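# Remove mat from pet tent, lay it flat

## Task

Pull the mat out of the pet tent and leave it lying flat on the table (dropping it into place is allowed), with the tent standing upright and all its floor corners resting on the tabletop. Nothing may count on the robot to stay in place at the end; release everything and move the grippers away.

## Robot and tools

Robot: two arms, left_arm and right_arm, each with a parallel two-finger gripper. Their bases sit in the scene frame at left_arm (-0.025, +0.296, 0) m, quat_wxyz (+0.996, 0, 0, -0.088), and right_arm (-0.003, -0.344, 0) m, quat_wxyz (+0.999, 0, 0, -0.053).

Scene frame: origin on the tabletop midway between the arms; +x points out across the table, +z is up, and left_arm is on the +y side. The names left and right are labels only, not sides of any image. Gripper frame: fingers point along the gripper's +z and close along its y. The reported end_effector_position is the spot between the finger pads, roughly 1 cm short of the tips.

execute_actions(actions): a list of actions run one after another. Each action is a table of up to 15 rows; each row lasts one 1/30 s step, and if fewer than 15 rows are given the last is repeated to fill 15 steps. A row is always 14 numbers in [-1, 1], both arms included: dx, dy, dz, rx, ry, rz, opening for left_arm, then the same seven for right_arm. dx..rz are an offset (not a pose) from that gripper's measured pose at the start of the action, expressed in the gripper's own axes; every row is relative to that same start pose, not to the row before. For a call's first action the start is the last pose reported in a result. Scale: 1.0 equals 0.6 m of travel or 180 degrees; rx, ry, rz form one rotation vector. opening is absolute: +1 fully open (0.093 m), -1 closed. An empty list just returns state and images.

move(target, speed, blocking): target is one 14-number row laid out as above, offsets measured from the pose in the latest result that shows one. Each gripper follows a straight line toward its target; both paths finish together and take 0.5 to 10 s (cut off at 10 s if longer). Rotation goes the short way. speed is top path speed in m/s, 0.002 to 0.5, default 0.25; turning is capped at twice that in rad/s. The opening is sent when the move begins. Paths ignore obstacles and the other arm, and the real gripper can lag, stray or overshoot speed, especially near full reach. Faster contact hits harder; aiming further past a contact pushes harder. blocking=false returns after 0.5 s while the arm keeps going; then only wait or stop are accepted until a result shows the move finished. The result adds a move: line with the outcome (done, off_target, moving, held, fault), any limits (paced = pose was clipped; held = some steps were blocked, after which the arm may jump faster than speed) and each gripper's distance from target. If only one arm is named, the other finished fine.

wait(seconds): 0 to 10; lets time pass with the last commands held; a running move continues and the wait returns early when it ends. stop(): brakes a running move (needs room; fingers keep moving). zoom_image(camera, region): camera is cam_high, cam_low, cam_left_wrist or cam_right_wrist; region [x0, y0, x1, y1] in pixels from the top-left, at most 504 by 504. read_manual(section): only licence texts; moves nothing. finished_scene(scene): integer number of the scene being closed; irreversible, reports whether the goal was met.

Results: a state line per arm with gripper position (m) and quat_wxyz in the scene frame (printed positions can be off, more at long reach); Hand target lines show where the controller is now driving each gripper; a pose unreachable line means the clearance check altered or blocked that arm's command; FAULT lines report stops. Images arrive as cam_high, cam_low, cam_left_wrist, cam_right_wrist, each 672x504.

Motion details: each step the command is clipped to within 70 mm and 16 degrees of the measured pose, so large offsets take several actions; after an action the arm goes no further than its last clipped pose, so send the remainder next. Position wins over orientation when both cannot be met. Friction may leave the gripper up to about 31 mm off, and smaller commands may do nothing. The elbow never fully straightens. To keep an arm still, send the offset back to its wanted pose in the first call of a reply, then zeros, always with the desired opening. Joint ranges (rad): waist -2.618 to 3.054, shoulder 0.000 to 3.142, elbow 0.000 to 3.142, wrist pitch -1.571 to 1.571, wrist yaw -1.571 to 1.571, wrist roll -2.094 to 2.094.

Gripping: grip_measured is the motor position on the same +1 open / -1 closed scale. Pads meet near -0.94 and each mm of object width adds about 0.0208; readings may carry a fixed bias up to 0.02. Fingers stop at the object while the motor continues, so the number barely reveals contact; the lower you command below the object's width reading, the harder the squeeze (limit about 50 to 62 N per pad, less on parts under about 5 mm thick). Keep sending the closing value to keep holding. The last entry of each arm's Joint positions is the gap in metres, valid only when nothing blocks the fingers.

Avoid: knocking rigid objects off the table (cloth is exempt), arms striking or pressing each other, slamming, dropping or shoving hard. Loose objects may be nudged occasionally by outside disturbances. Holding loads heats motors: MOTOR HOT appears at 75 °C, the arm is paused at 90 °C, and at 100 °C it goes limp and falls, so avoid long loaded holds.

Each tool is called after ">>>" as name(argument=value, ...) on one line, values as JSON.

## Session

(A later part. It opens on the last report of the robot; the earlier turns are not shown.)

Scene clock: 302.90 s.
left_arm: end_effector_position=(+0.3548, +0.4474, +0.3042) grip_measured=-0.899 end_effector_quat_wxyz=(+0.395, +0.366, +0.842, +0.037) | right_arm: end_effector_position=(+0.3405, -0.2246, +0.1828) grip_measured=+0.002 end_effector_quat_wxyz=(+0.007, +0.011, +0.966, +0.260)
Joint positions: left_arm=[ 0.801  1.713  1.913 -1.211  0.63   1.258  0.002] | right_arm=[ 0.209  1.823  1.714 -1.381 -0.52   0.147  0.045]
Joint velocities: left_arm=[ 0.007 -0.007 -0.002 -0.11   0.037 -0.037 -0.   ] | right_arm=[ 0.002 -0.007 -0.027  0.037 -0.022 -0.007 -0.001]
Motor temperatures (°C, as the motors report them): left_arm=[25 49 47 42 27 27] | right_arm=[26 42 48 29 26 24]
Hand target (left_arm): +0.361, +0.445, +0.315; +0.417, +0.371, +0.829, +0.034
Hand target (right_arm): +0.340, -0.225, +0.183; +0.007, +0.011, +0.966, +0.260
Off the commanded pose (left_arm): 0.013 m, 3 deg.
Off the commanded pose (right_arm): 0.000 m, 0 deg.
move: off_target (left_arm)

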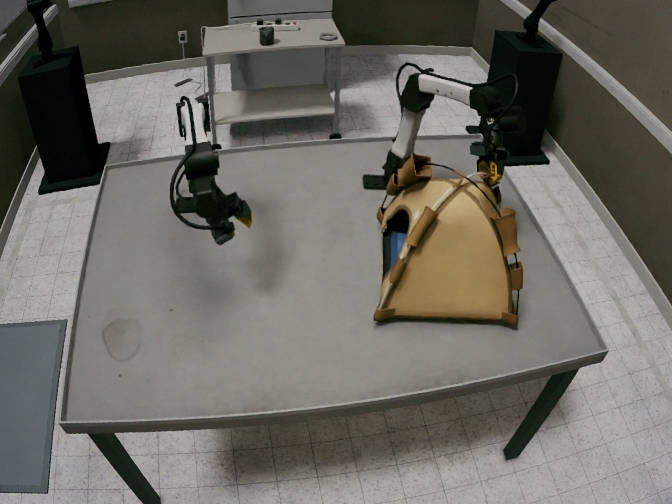

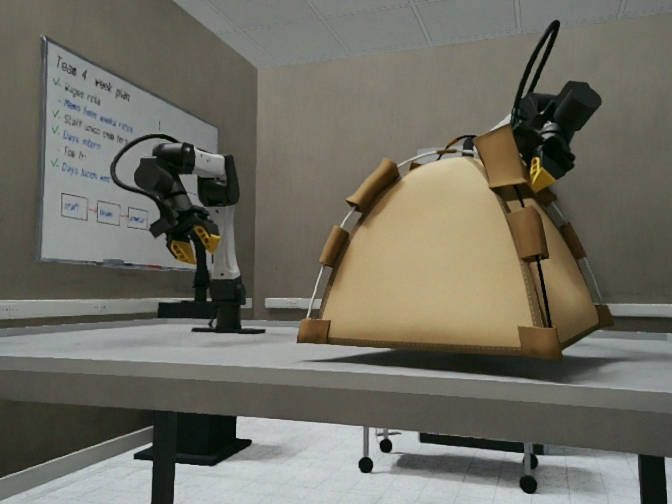

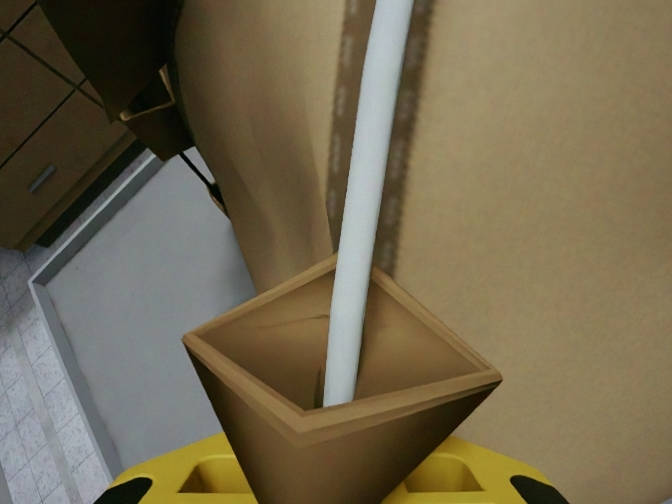

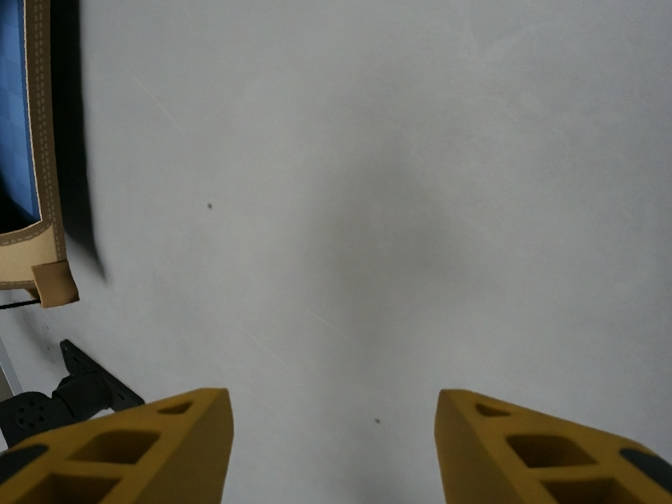

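>>> move(target=[-0.202,-0.388,-0.049,-0.057,0.009,-0.061,-1, 0,0,0,0,0,0,0.0], speed=0.1)

Scene clock: 314.13 s.
left_arm: end_effector_position=(+0.2419, +0.2124, +0.3056) grip_measured=-0.899 end_effector_quat_wxyz=(+0.382, +0.261, +0.883, +0.079) | right_arm: end_effector_position=(+0.3405, -0.2246, +0.1828) grip_measured=+0.002 end_effector_quat_wxyz=(+0.007, +0.011, +0.966, +0.260)
Joint positions: left_arm=[-0.288  1.084  1.383 -1.106 -0.271  0.219  0.002] | right_arm=[ 0.209  1.823  1.714 -1.381 -0.52   0.147  0.045]
Joint velocities: left_arm=[-0.012  0.017 -0.007  0.037  0.007 -0.11   0.   ] | right_arm=[-0.007  0.012  0.002  0.007 -0.022 -0.037  0.001]
Motor temperatures (°C, as the motors report them): left_arm=[25 49 48 42 28 27] | right_arm=[26 42 48 29 26 24]
Hand target (left_arm): +0.246, +0.209, +0.323; +0.420, +0.243, +0.871, +0.071
Hand target (right_arm): +0.340, -0.225, +0.183; +0.007, +0.011, +0.966, +0.260
Off the commanded pose (left_arm): 0.017 m, 4 deg.
Off the commanded pose (right_arm): 0.000 m, 0 deg.
move: off_target (left_arm)

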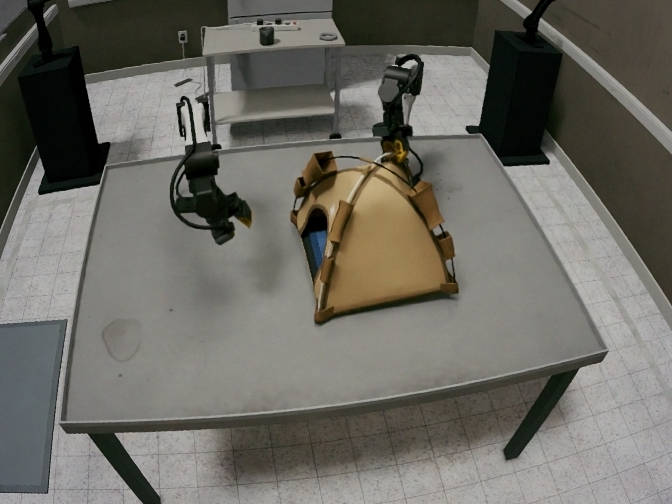

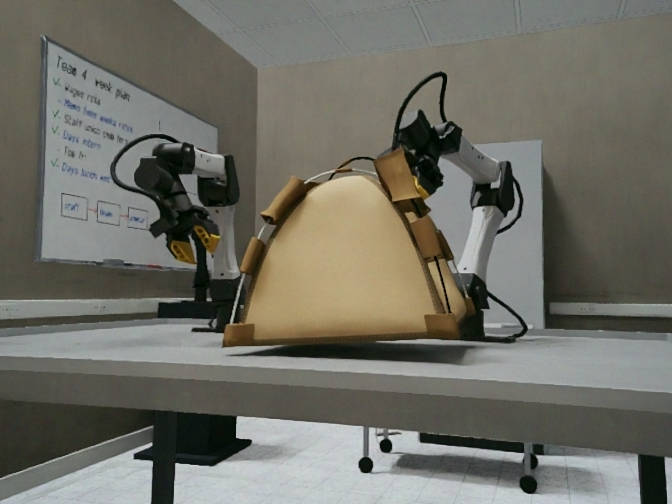

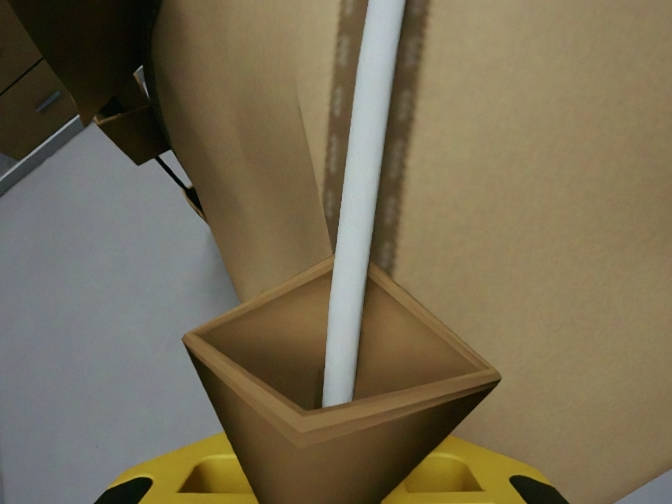

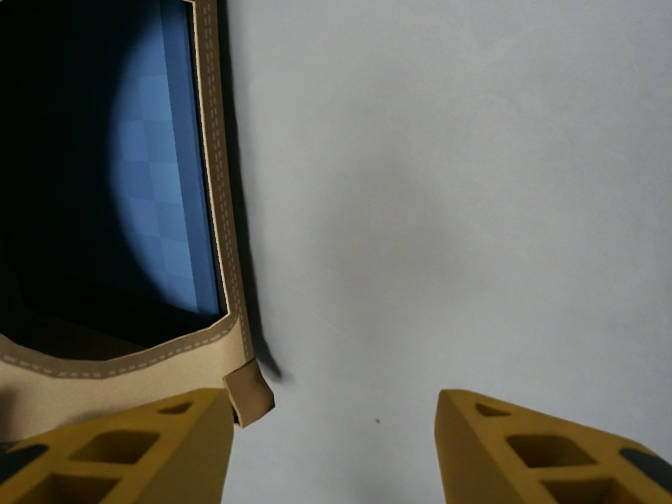

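>>> move(target=[-0.032,0.017,-0.035,0.001,-0.035,-0.018,-1, 0.01,0.225,0.28,0.028,0,0,0.0], speed=0.12)

Scene clock: 324.10 s.
left_arm: end_effector_position=(+0.2344, +0.2147, +0.3021) grip_measured=-0.899 end_effector_quat_wxyz=(+0.370, +0.263, +0.889, +0.068) | right_arm: end_effector_position=(+0.3350, -0.0321, +0.1034) grip_measured=+0.002 end_effector_quat_wxyz=(-0.001, +0.009, +0.978, +0.210)
Joint positions: left_arm=[-0.272  1.072  1.383 -1.14  -0.237  0.219  0.002] | right_arm=[ 0.73   2.064  1.754 -1.001 -0.339  0.686  0.045]
Joint velocities: left_arm=[-0.007  0.007  0.012  0.081 -0.066  0.007  0.001] | right_arm=[ 0.002 -0.002  0.012  0.022 -0.095  0.022  0.   ]
Motor temperatures (°C, as the motors report them): left_arm=[25 47 49 45 27 27] | right_arm=[26 42 48 29 26 24]
Hand target (left_arm): +0.239, +0.213, +0.336; +0.431, +0.241, +0.868, +0.053
Hand target (right_arm): +0.341, -0.027, +0.101; +0.006, +0.010, +0.978, +0.210
Off the commanded pose (left_arm): 0.035 m, 8 deg.
Off the commanded pose (right_arm): 0.010 m, 1 deg.
move: off_target (left_arm)

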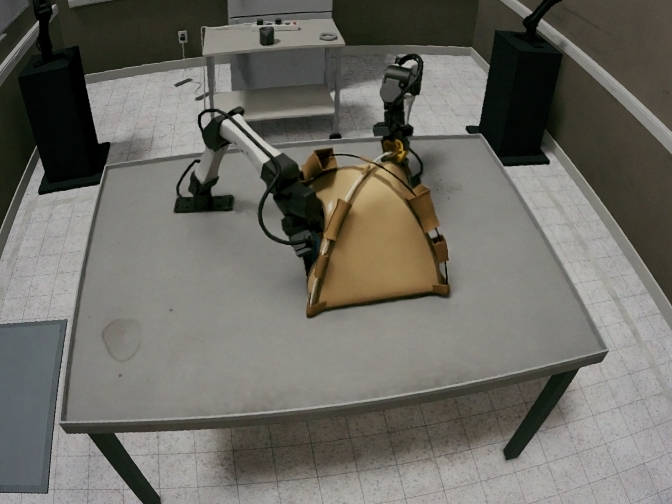

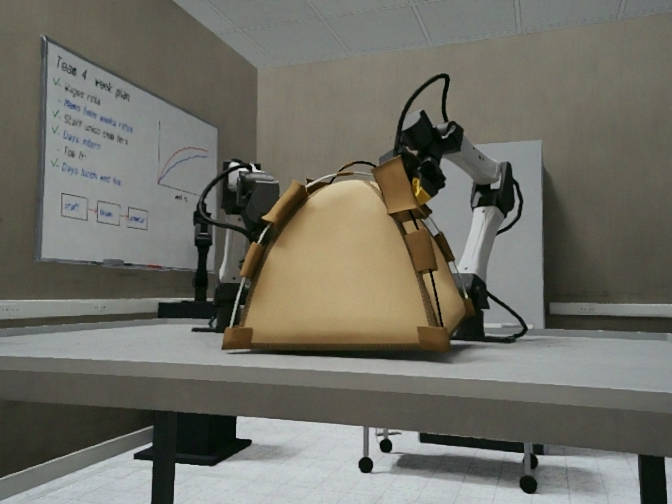

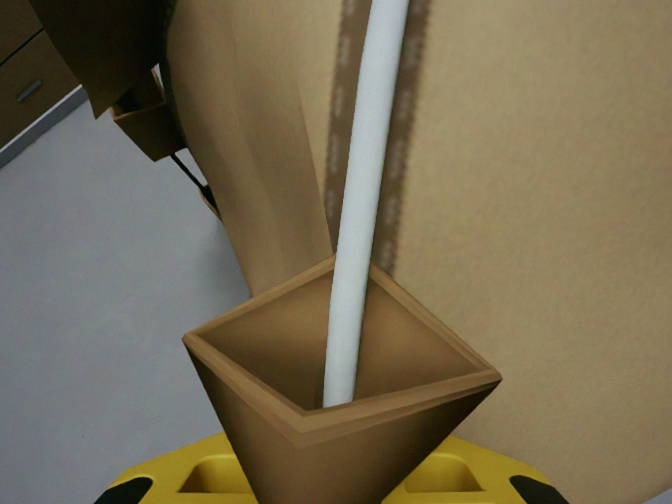

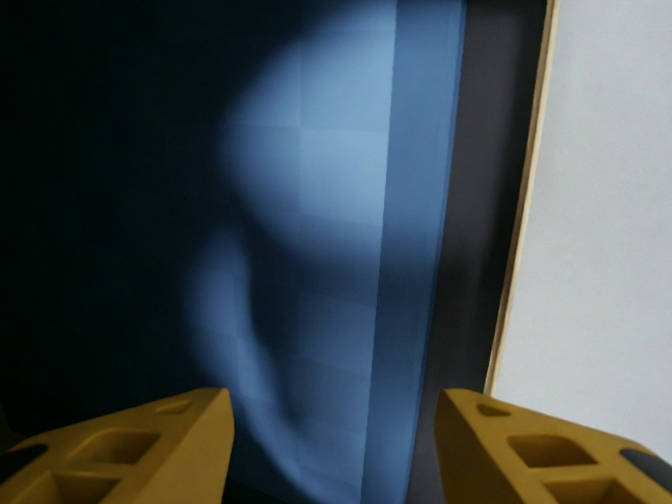

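>>> execute_actions(actions=[[[-0.042,0.02,-0.033,0.001,-0.04,-0.02,-1, 0,-0.01,0.018,0,0,0,0.0],[-0.042,0.02,-0.033,0.001,-0.04,-0.02,-1, 0,-0.02,0.036,0,0,0,0.0],[-0.042,0.02,-0.033,0.001,-0.04,-0.02,-1, 0,-0.03,0.054,0,0,0,0.0],[-0.042,0.02,-0.033,0.001,-0.04,-0.02,-1, 0,-0.04,0.072,0,0,0,0.0],[-0.042,0.02,-0.033,0.001,-0.04,-0.02,-1, 0,-0.049,0.088,0,0,0,0.0]]])

>>> wait(seconds=0.5)

Scene clock: 334.03 s.
left_arm: end_effector_position=(+0.2333, +0.2161, +0.3051) grip_measured=-0.899 end_effector_quat_wxyz=(+0.369, +0.258, +0.891, +0.054) | right_arm: end_effector_position=(+0.3312, -0.0350, +0.0506) grip_measured=+0.002 end_effector_quat_wxyz=(-0.003, +0.007, +0.978, +0.208)
Joint positions: left_arm=[-0.243  1.072  1.4   -1.153 -0.196  0.22   0.002] | right_arm=[ 0.73   2.087  1.579 -0.81  -0.337  0.681  0.045]
Joint velocities: left_arm=[-0.002  0.007  0.007 -0.007  0.037 -0.022 -0.   ] | right_arm=[-0.012 -0.007  0.012  0.168 -0.037 -0.007  0.001]
Motor temperatures (°C, as the motors report them): left_arm=[26 46 51 46 27 27] | right_arm=[26 43 49 29 26 24]
Hand target (left_arm): +0.238, +0.214, +0.336; +0.426, +0.239, +0.872, +0.039
Hand target (right_arm): +0.335, -0.038, +0.043; -0.001, +0.009, +0.978, +0.210
Off the commanded pose (left_arm): 0.032 m, 7 deg.
Off the commanded pose (right_arm): 0.008 m, 0 deg.

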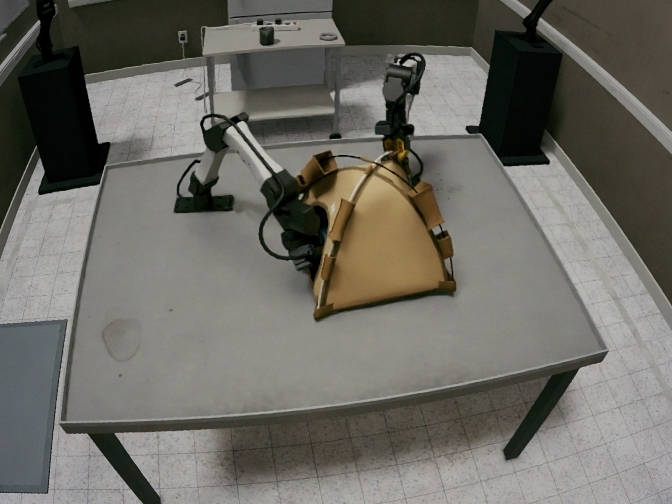

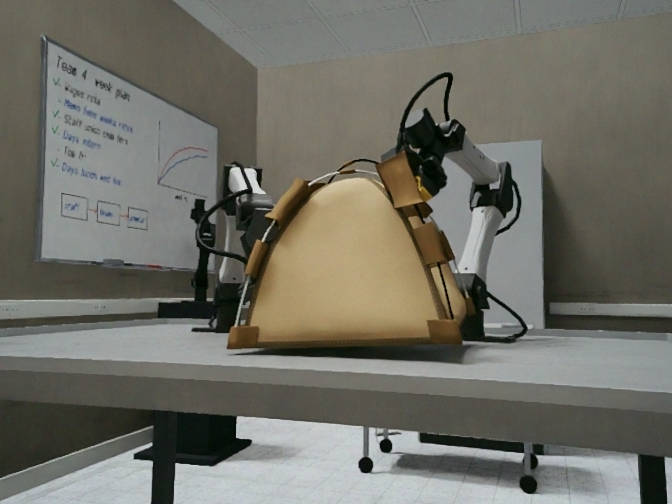

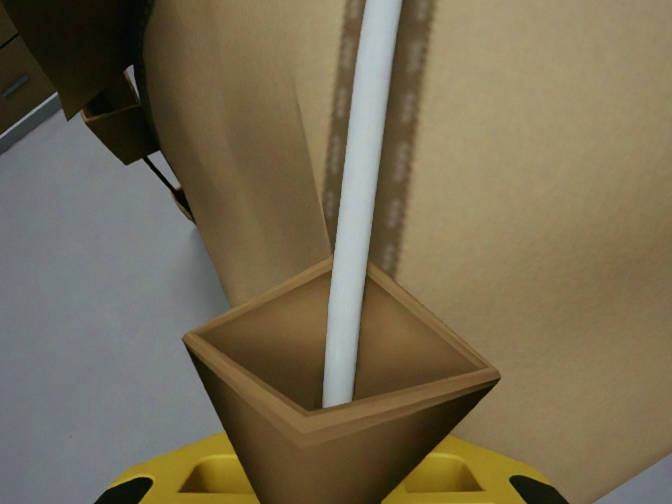

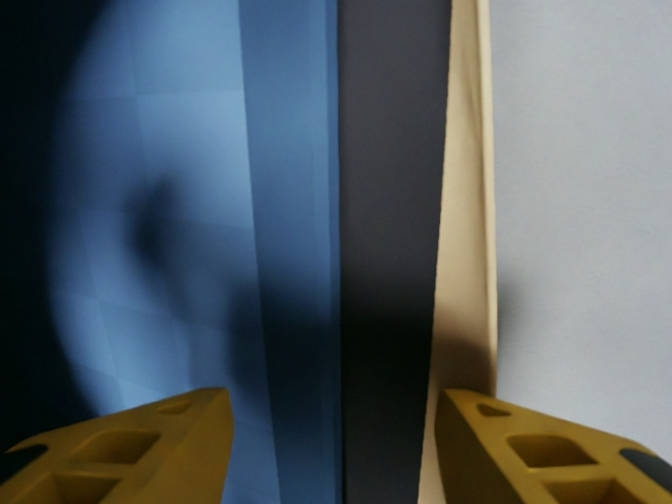

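Scene clock: 334.53 s.
left_arm: end_effector_position=(+0.2332, +0.2160, +0.3051) grip_measured=-0.899 end_effector_quat_wxyz=(+0.369, +0.258, +0.891, +0.054) | right_arm: end_effector_position=(+0.3345, -0.0327, +0.0516) grip_measured=+0.002 end_effector_quat_wxyz=(+0.004, +0.005, +0.977, +0.213)
Joint positions: left_arm=[-0.243  1.072  1.4   -1.153 -0.195  0.22   0.002] | right_arm=[ 0.73   2.087  1.579 -0.792 -0.337  0.681  0.045]
Joint velocities: left_arm=[ 0.007  0.002  0.002 -0.051  0.022 -0.007 -0.001] | right_arm=[-0.002 -0.007  0.007 -0.007 -0.081  0.066 -0.   ]
Motor temperatures (°C, as the motors report them): left_arm=[26 46 51 46 27 27] | right_arm=[26 43 49 29 26 24]
Hand target (left_arm): +0.238, +0.214, +0.336; +0.426, +0.239, +0.872, +0.039
Hand target (right_arm): +0.335, -0.038, +0.043; -0.001, +0.009, +0.978, +0.210
Off the commanded pose (left_arm): 0.032 m, 7 deg.
Off the commanded pose (right_arm): 0.010 m, 1 deg.
wait: 0.50 s; at rest by 0.27 s

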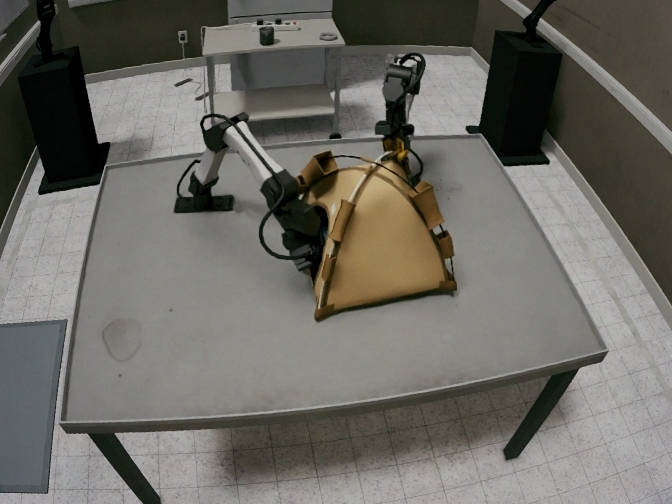

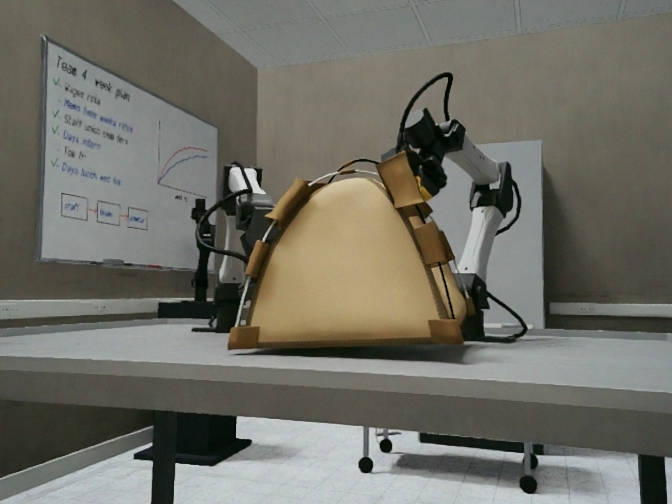

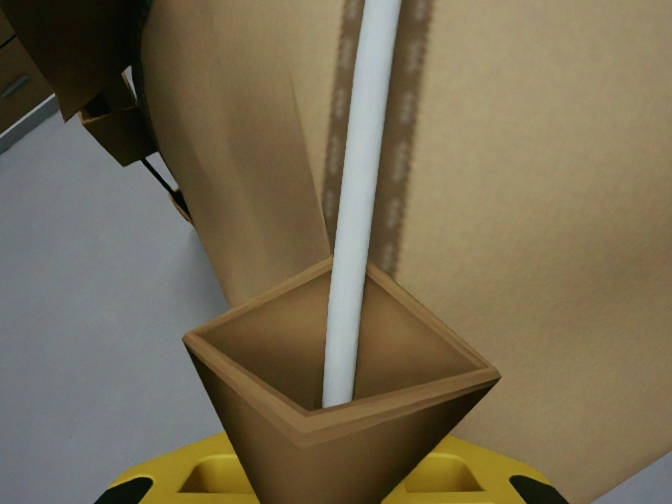

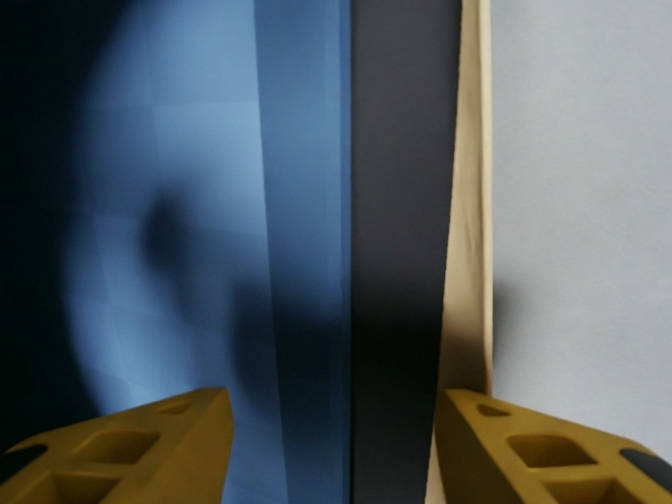

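>>> execute_actions(actions=[[[-0.04,0.02,-0.045,0.003,-0.045,-0.02,-1, 0,0.01,-0.022,0,0,0,0.0],[-0.045,0.022,-0.05,0.003,-0.05,-0.022,-1, 0,0.02,-0.044,0,0,0,0.0],[-0.05,0.024,-0.055,0.004,-0.055,-0.025,-1, 0,0.03,-0.066,0,0,0,0.0],[-0.055,0.026,-0.063,0.004,-0.06,-0.027,-1, 0,0.035,-0.076,0,0,0,0.0],[-0.063,0.029,-0.072,0.005,-0.065,-0.03,-1, 0,0.035,-0.076,0,0,0,0.0],[-0.063,0.029,-0.072,0.005,-0.065,-0.03,-1, 0,0.035,-0.076,0,0,0,0.0],[-0.063,0.029,-0.072,0.005,-0.065,-0.03,-1, 0,0.035,-0.076,0,0,0,0.0],[-0.063,0.029,-0.072,0.005,-0.065,-0.03,-1, 0,0.05,-0.069,0,0,0,0.0],[-0.063,0.029,-0.072,0.005,-0.065,-0.03,-1, 0,0.065,-0.062,0,0,0,0.0],[-0.063,0.029,-0.072,0.005,-0.065,-0.03,-1, 0,0.08,-0.055,0,0,0,0.0]]])

>>> wait(seconds=0.6)

Scene clock: 349.93 s.
left_arm: end_effector_position=(+0.2268, +0.2199, +0.3362) grip_measured=-0.899 end_effector_quat_wxyz=(+0.405, +0.241, +0.882, +0.021) | right_arm: end_effector_position=(+0.3387, +0.0009, +0.1165) grip_measured=+0.002 end_effector_quat_wxyz=(+0.030, -0.009, +0.971, +0.236)
Joint positions: left_arm=[-0.186  1.045  1.478 -1.175 -0.11   0.219  0.002] | right_arm=[ 0.784  2.081  1.807 -0.941 -0.33   0.719  0.045]
Joint velocities: left_arm=[-0.002  0.007 -0.007 -0.037  0.037  0.007 -0.   ] | right_arm=[ 0.12   0.066  0.056 -0.154  0.007  0.081 -0.001]
Motor temperatures (°C, as the motors report them): left_arm=[26 44 53 48 27 27] | right_arm=[26 46 48 30 26 24]
Hand target (left_arm): +0.231, +0.217, +0.365; +0.457, +0.224, +0.861, +0.003
Hand target (right_arm): +0.334, -0.003, +0.102; +0.006, +0.005, +0.977, +0.213
Off the commanded pose (left_arm): 0.030 m, 7 deg.
Off the commanded pose (right_arm): 0.016 m, 4 deg.

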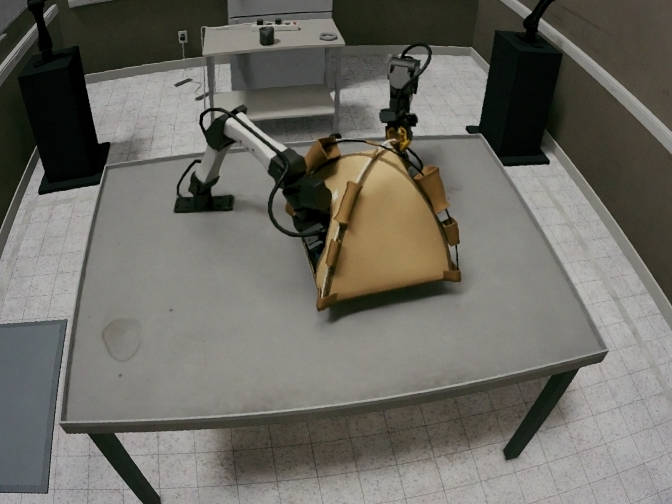

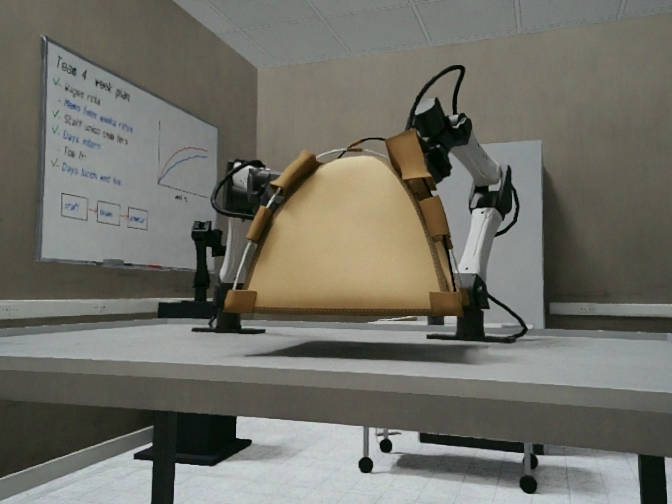

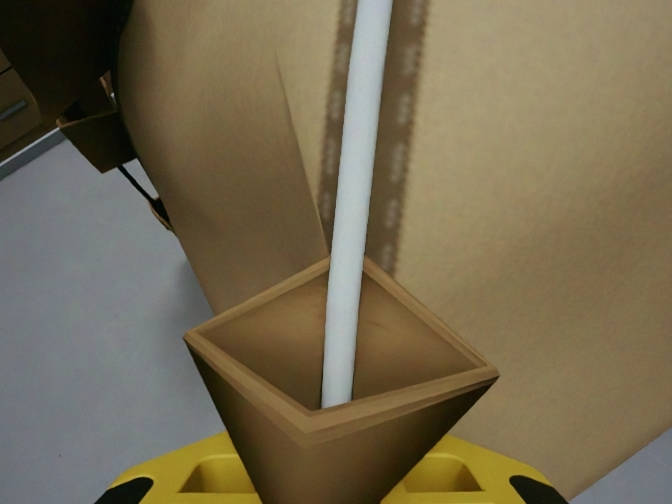

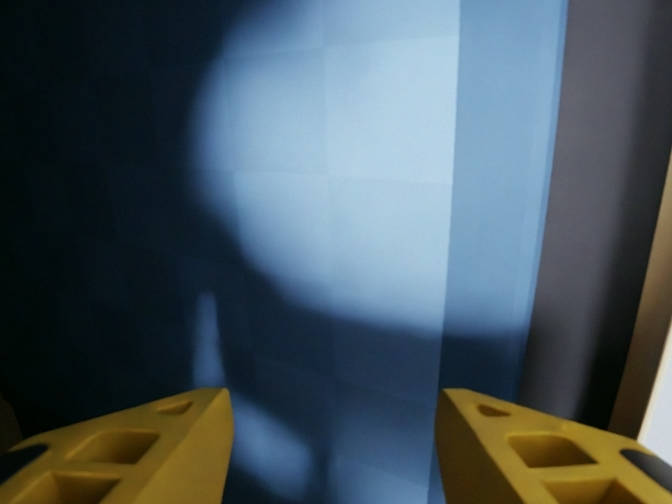

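Scene clock: 350.53 s.
left_arm: end_effector_position=(+0.2263, +0.2186, +0.3359) grip_measured=-0.899 end_effector_quat_wxyz=(+0.404, +0.243, +0.882, +0.018) | right_arm: end_effector_position=(+0.3330, -0.0023, +0.1066) grip_measured=+0.002 end_effector_quat_wxyz=(+0.011, -0.000, +0.975, +0.221)
Joint positions: left_arm=[-0.186  1.045  1.478 -1.175 -0.102  0.219  0.002] | right_arm=[ 0.787  2.099  1.809 -0.971 -0.327  0.732  0.045]
Joint velocities: left_arm=[ 0.002  0.002 -0.012  0.007  0.007  0.007  0.   ] | right_arm=[ 0.002 -0.007 -0.007  0.007 -0.037 -0.037 -0.   ]
Motor temperatures (°C, as the motors report them): left_arm=[26 44 53 48 27 27] | right_arm=[26 46 48 30 26 24]
Hand target (left_arm): +0.231, +0.217, +0.365; +0.457, +0.224, +0.861, +0.003
Hand target (right_arm): +0.334, -0.003, +0.102; +0.006, +0.005, +0.977, +0.213
Off the commanded pose (left_arm): 0.030 m, 7 deg.
Off the commanded pose (right_arm): 0.005 m, 1 deg.
wait: 0.60 s; at rest by 0.40 s

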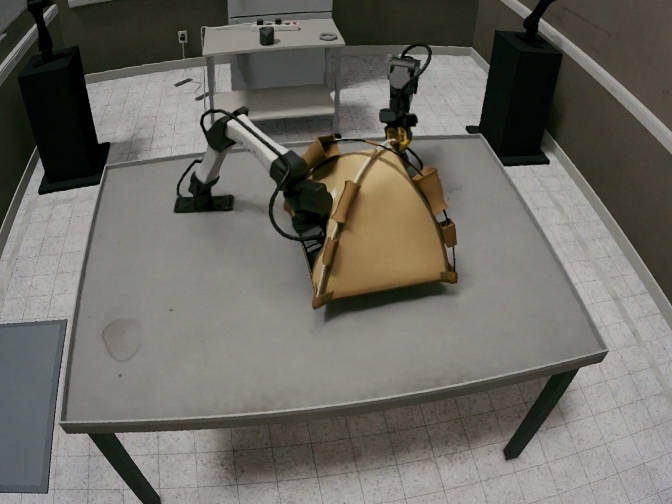

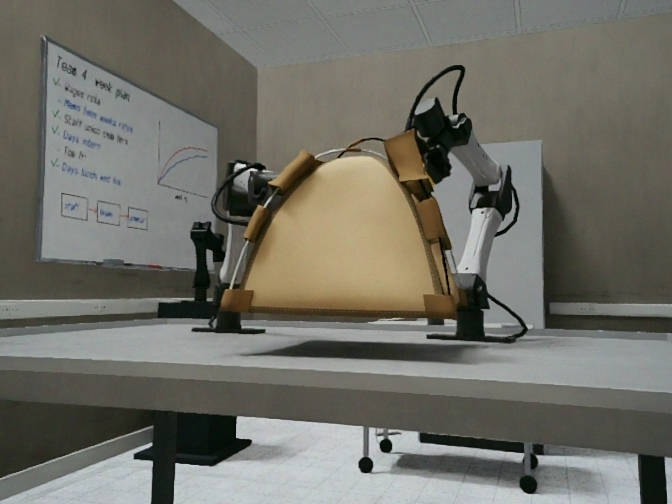

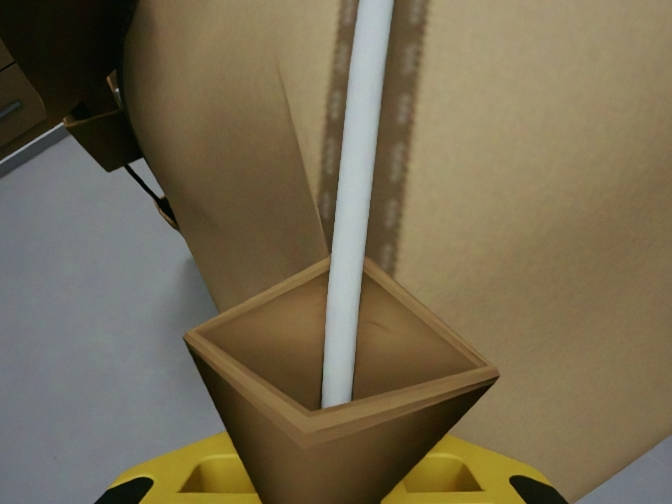

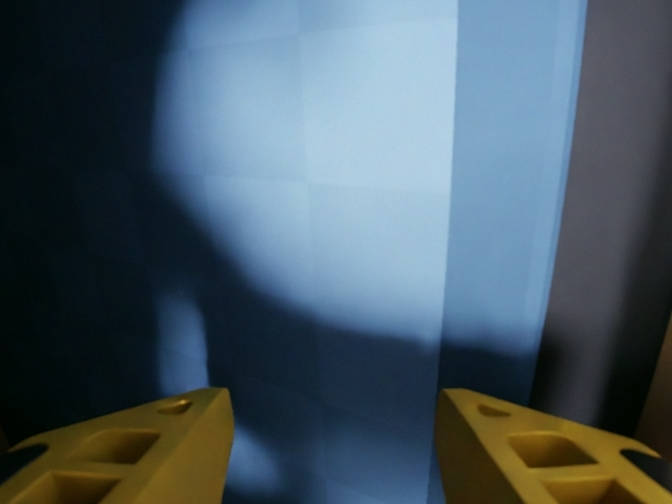

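>>> execute_actions(actions=[[[-0.034,0.014,-0.03,0.003,-0.035,-0.016,-1, 0,-0.007,0.015,0,0,0,0.0],[-0.034,0.014,-0.03,0.003,-0.035,-0.016,-1, 0,-0.014,0.03,0,0,0,0.0],[-0.034,0.014,-0.03,0.003,-0.035,-0.016,-1, 0,-0.014,0.03,0,0,0,0.0],[-0.034,0.014,-0.03,0.003,-0.035,-0.016,-1, 0,-0.028,0.024,0,0,0,0.0],[-0.034,0.014,-0.03,0.003,-0.035,-0.016,-1, 0,-0.042,0.017,0,0,0,0.0],[-0.034,0.014,-0.03,0.003,-0.035,-0.016,-1, 0,-0.056,0.011,0,0,0,0.0],[-0.034,0.014,-0.03,0.003,-0.035,-0.016,-1, 0,-0.07,0.004,0,0,0,0.0],[-0.034,0.014,-0.03,0.003,-0.035,-0.016,-1, 0,-0.082,-0.002,0,0,0,0.0]]])

>>> wait(seconds=0.6)

Scene clock: 362.37 s.
left_arm: end_effector_position=(+0.2215, +0.2222, +0.3295) grip_measured=-0.899 end_effector_quat_wxyz=(+0.388, +0.238, +0.891, +0.003) | right_arm: end_effector_position=(+0.3366, -0.0463, +0.0874) grip_measured=+0.002 end_effector_quat_wxyz=(+0.010, +0.010, +0.976, +0.217)
Joint positions: left_arm=[-0.144  1.045  1.478 -1.209 -0.048  0.221  0.002] | right_arm=[ 0.7    2.024  1.625 -0.896 -0.345  0.661  0.045]
Joint velocities: left_arm=[-0.017 -0.007  0.012 -0.051 -0.007 -0.066 -0.   ] | right_arm=[ 0.002 -0.085 -0.012  0.154 -0.022 -0.037 -0.   ]
Motor temperatures (°C, as the motors report them): left_arm=[26 43 54 49 27 27] | right_arm=[26 47 49 29 26 24]
Hand target (left_arm): +0.225, +0.221, +0.364; +0.451, +0.224, +0.864, -0.009
Hand target (right_arm): +0.333, -0.047, +0.087; +0.011, +0.000, +0.975, +0.222
Off the commanded pose (left_arm): 0.035 m, 8 deg.
Off the commanded pose (right_arm): 0.004 m, 1 deg.

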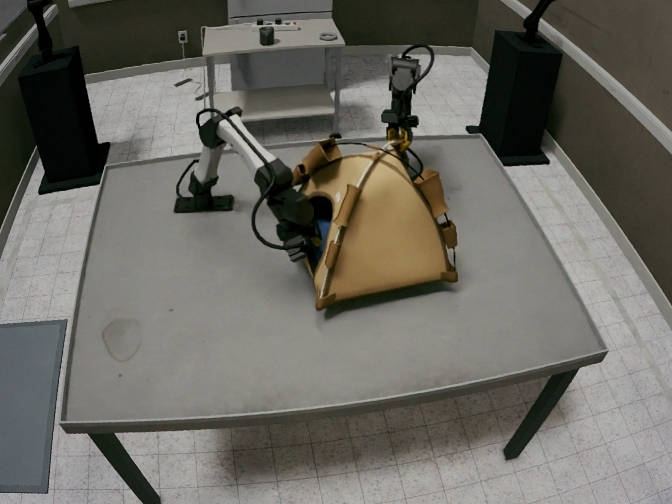

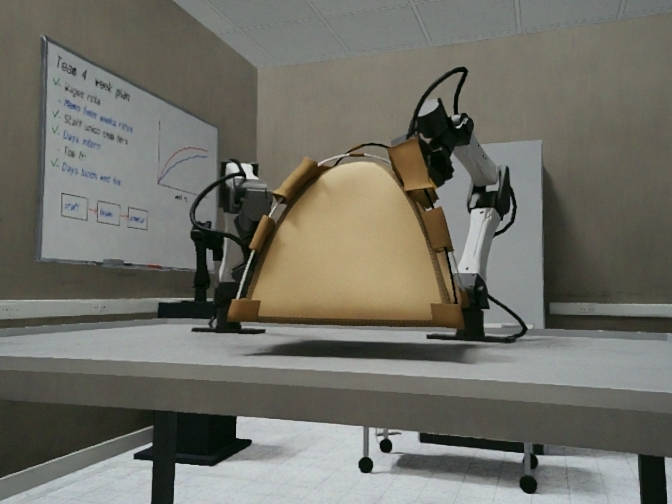

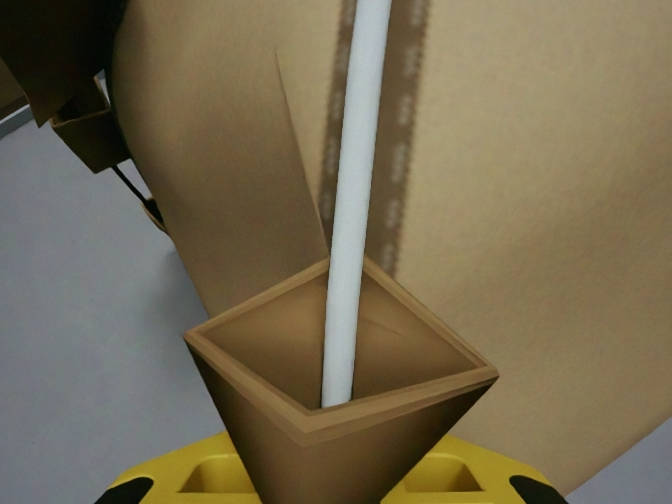

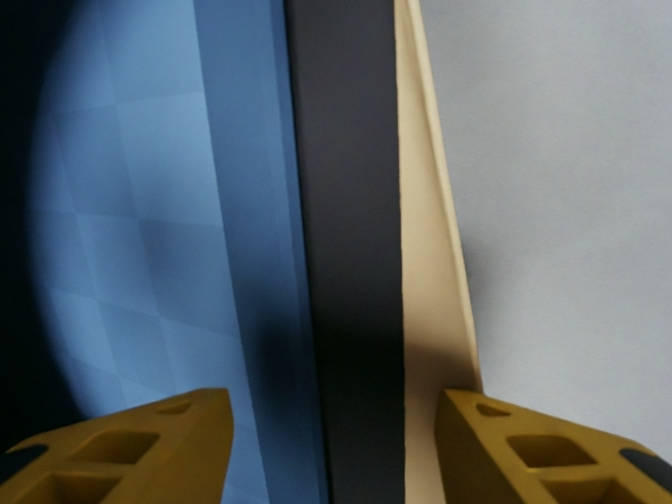

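Scene clock: 362.97 s.
left_arm: end_effector_position=(+0.2215, +0.2222, +0.3295) grip_measured=-0.899 end_effector_quat_wxyz=(+0.388, +0.238, +0.891, +0.003) | right_arm: end_effector_position=(+0.3379, -0.0445, +0.0898) grip_measured=+0.002 end_effector_quat_wxyz=(+0.015, +0.003, +0.975, +0.222)
Joint positions: left_arm=[-0.144  1.045  1.478 -1.209 -0.048  0.221  0.002] | right_arm=[ 0.7    2.02   1.625 -0.887 -0.35   0.65   0.045]
Joint velocities: left_arm=[ 0.012 -0.002 -0.012  0.022  0.007 -0.037  0.001] | right_arm=[-0.012 -0.012  0.002 -0.007 -0.037  0.007  0.   ]
Motor temperatures (°C, as the motors report them): left_arm=[26 42 54 50 27 27] | right_arm=[26 47 49 29 26 24]
Hand target (left_arm): +0.225, +0.221, +0.364; +0.451, +0.224, +0.864, -0.009
Hand target (right_arm): +0.333, -0.047, +0.087; +0.011, +0.000, +0.975, +0.222
Off the commanded pose (left_arm): 0.035 m, 8 deg.
Off the commanded pose (right_arm): 0.006 m, 1 deg.
wait: 0.60 s; at rest by 0.23 s

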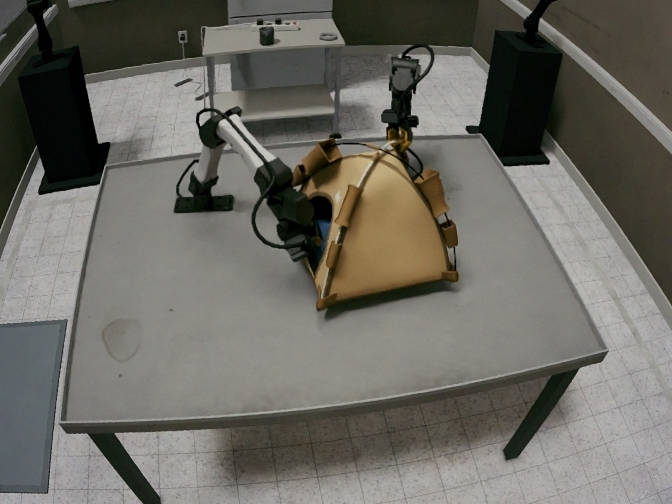

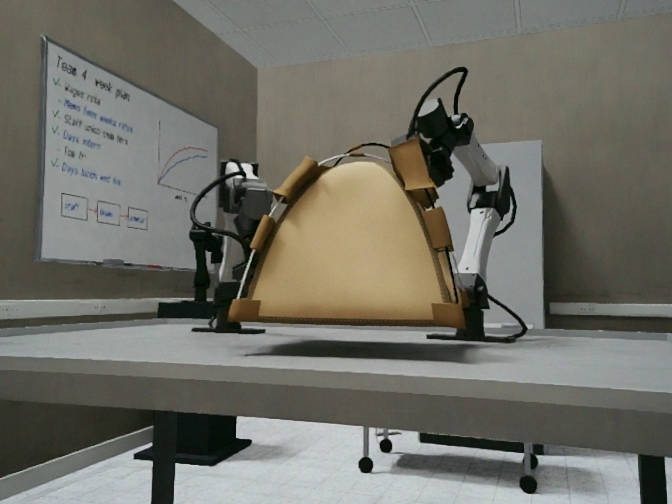

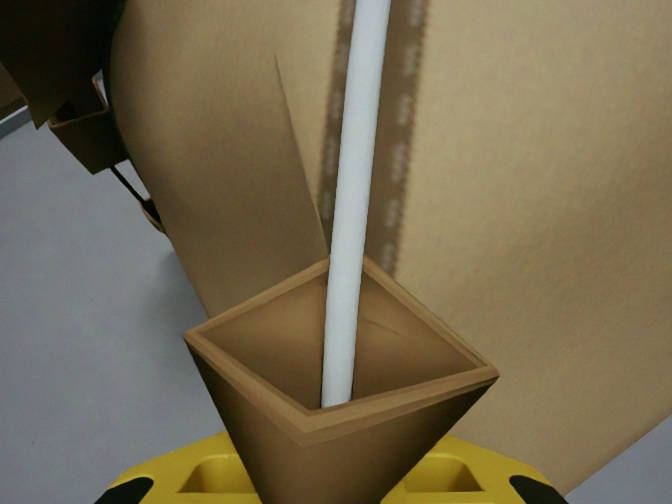

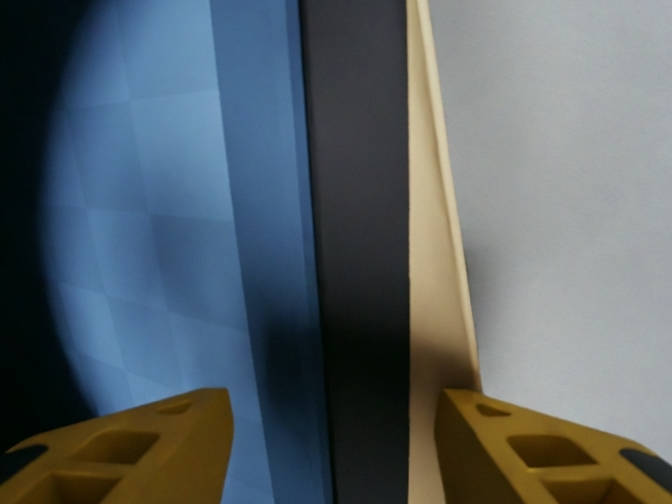

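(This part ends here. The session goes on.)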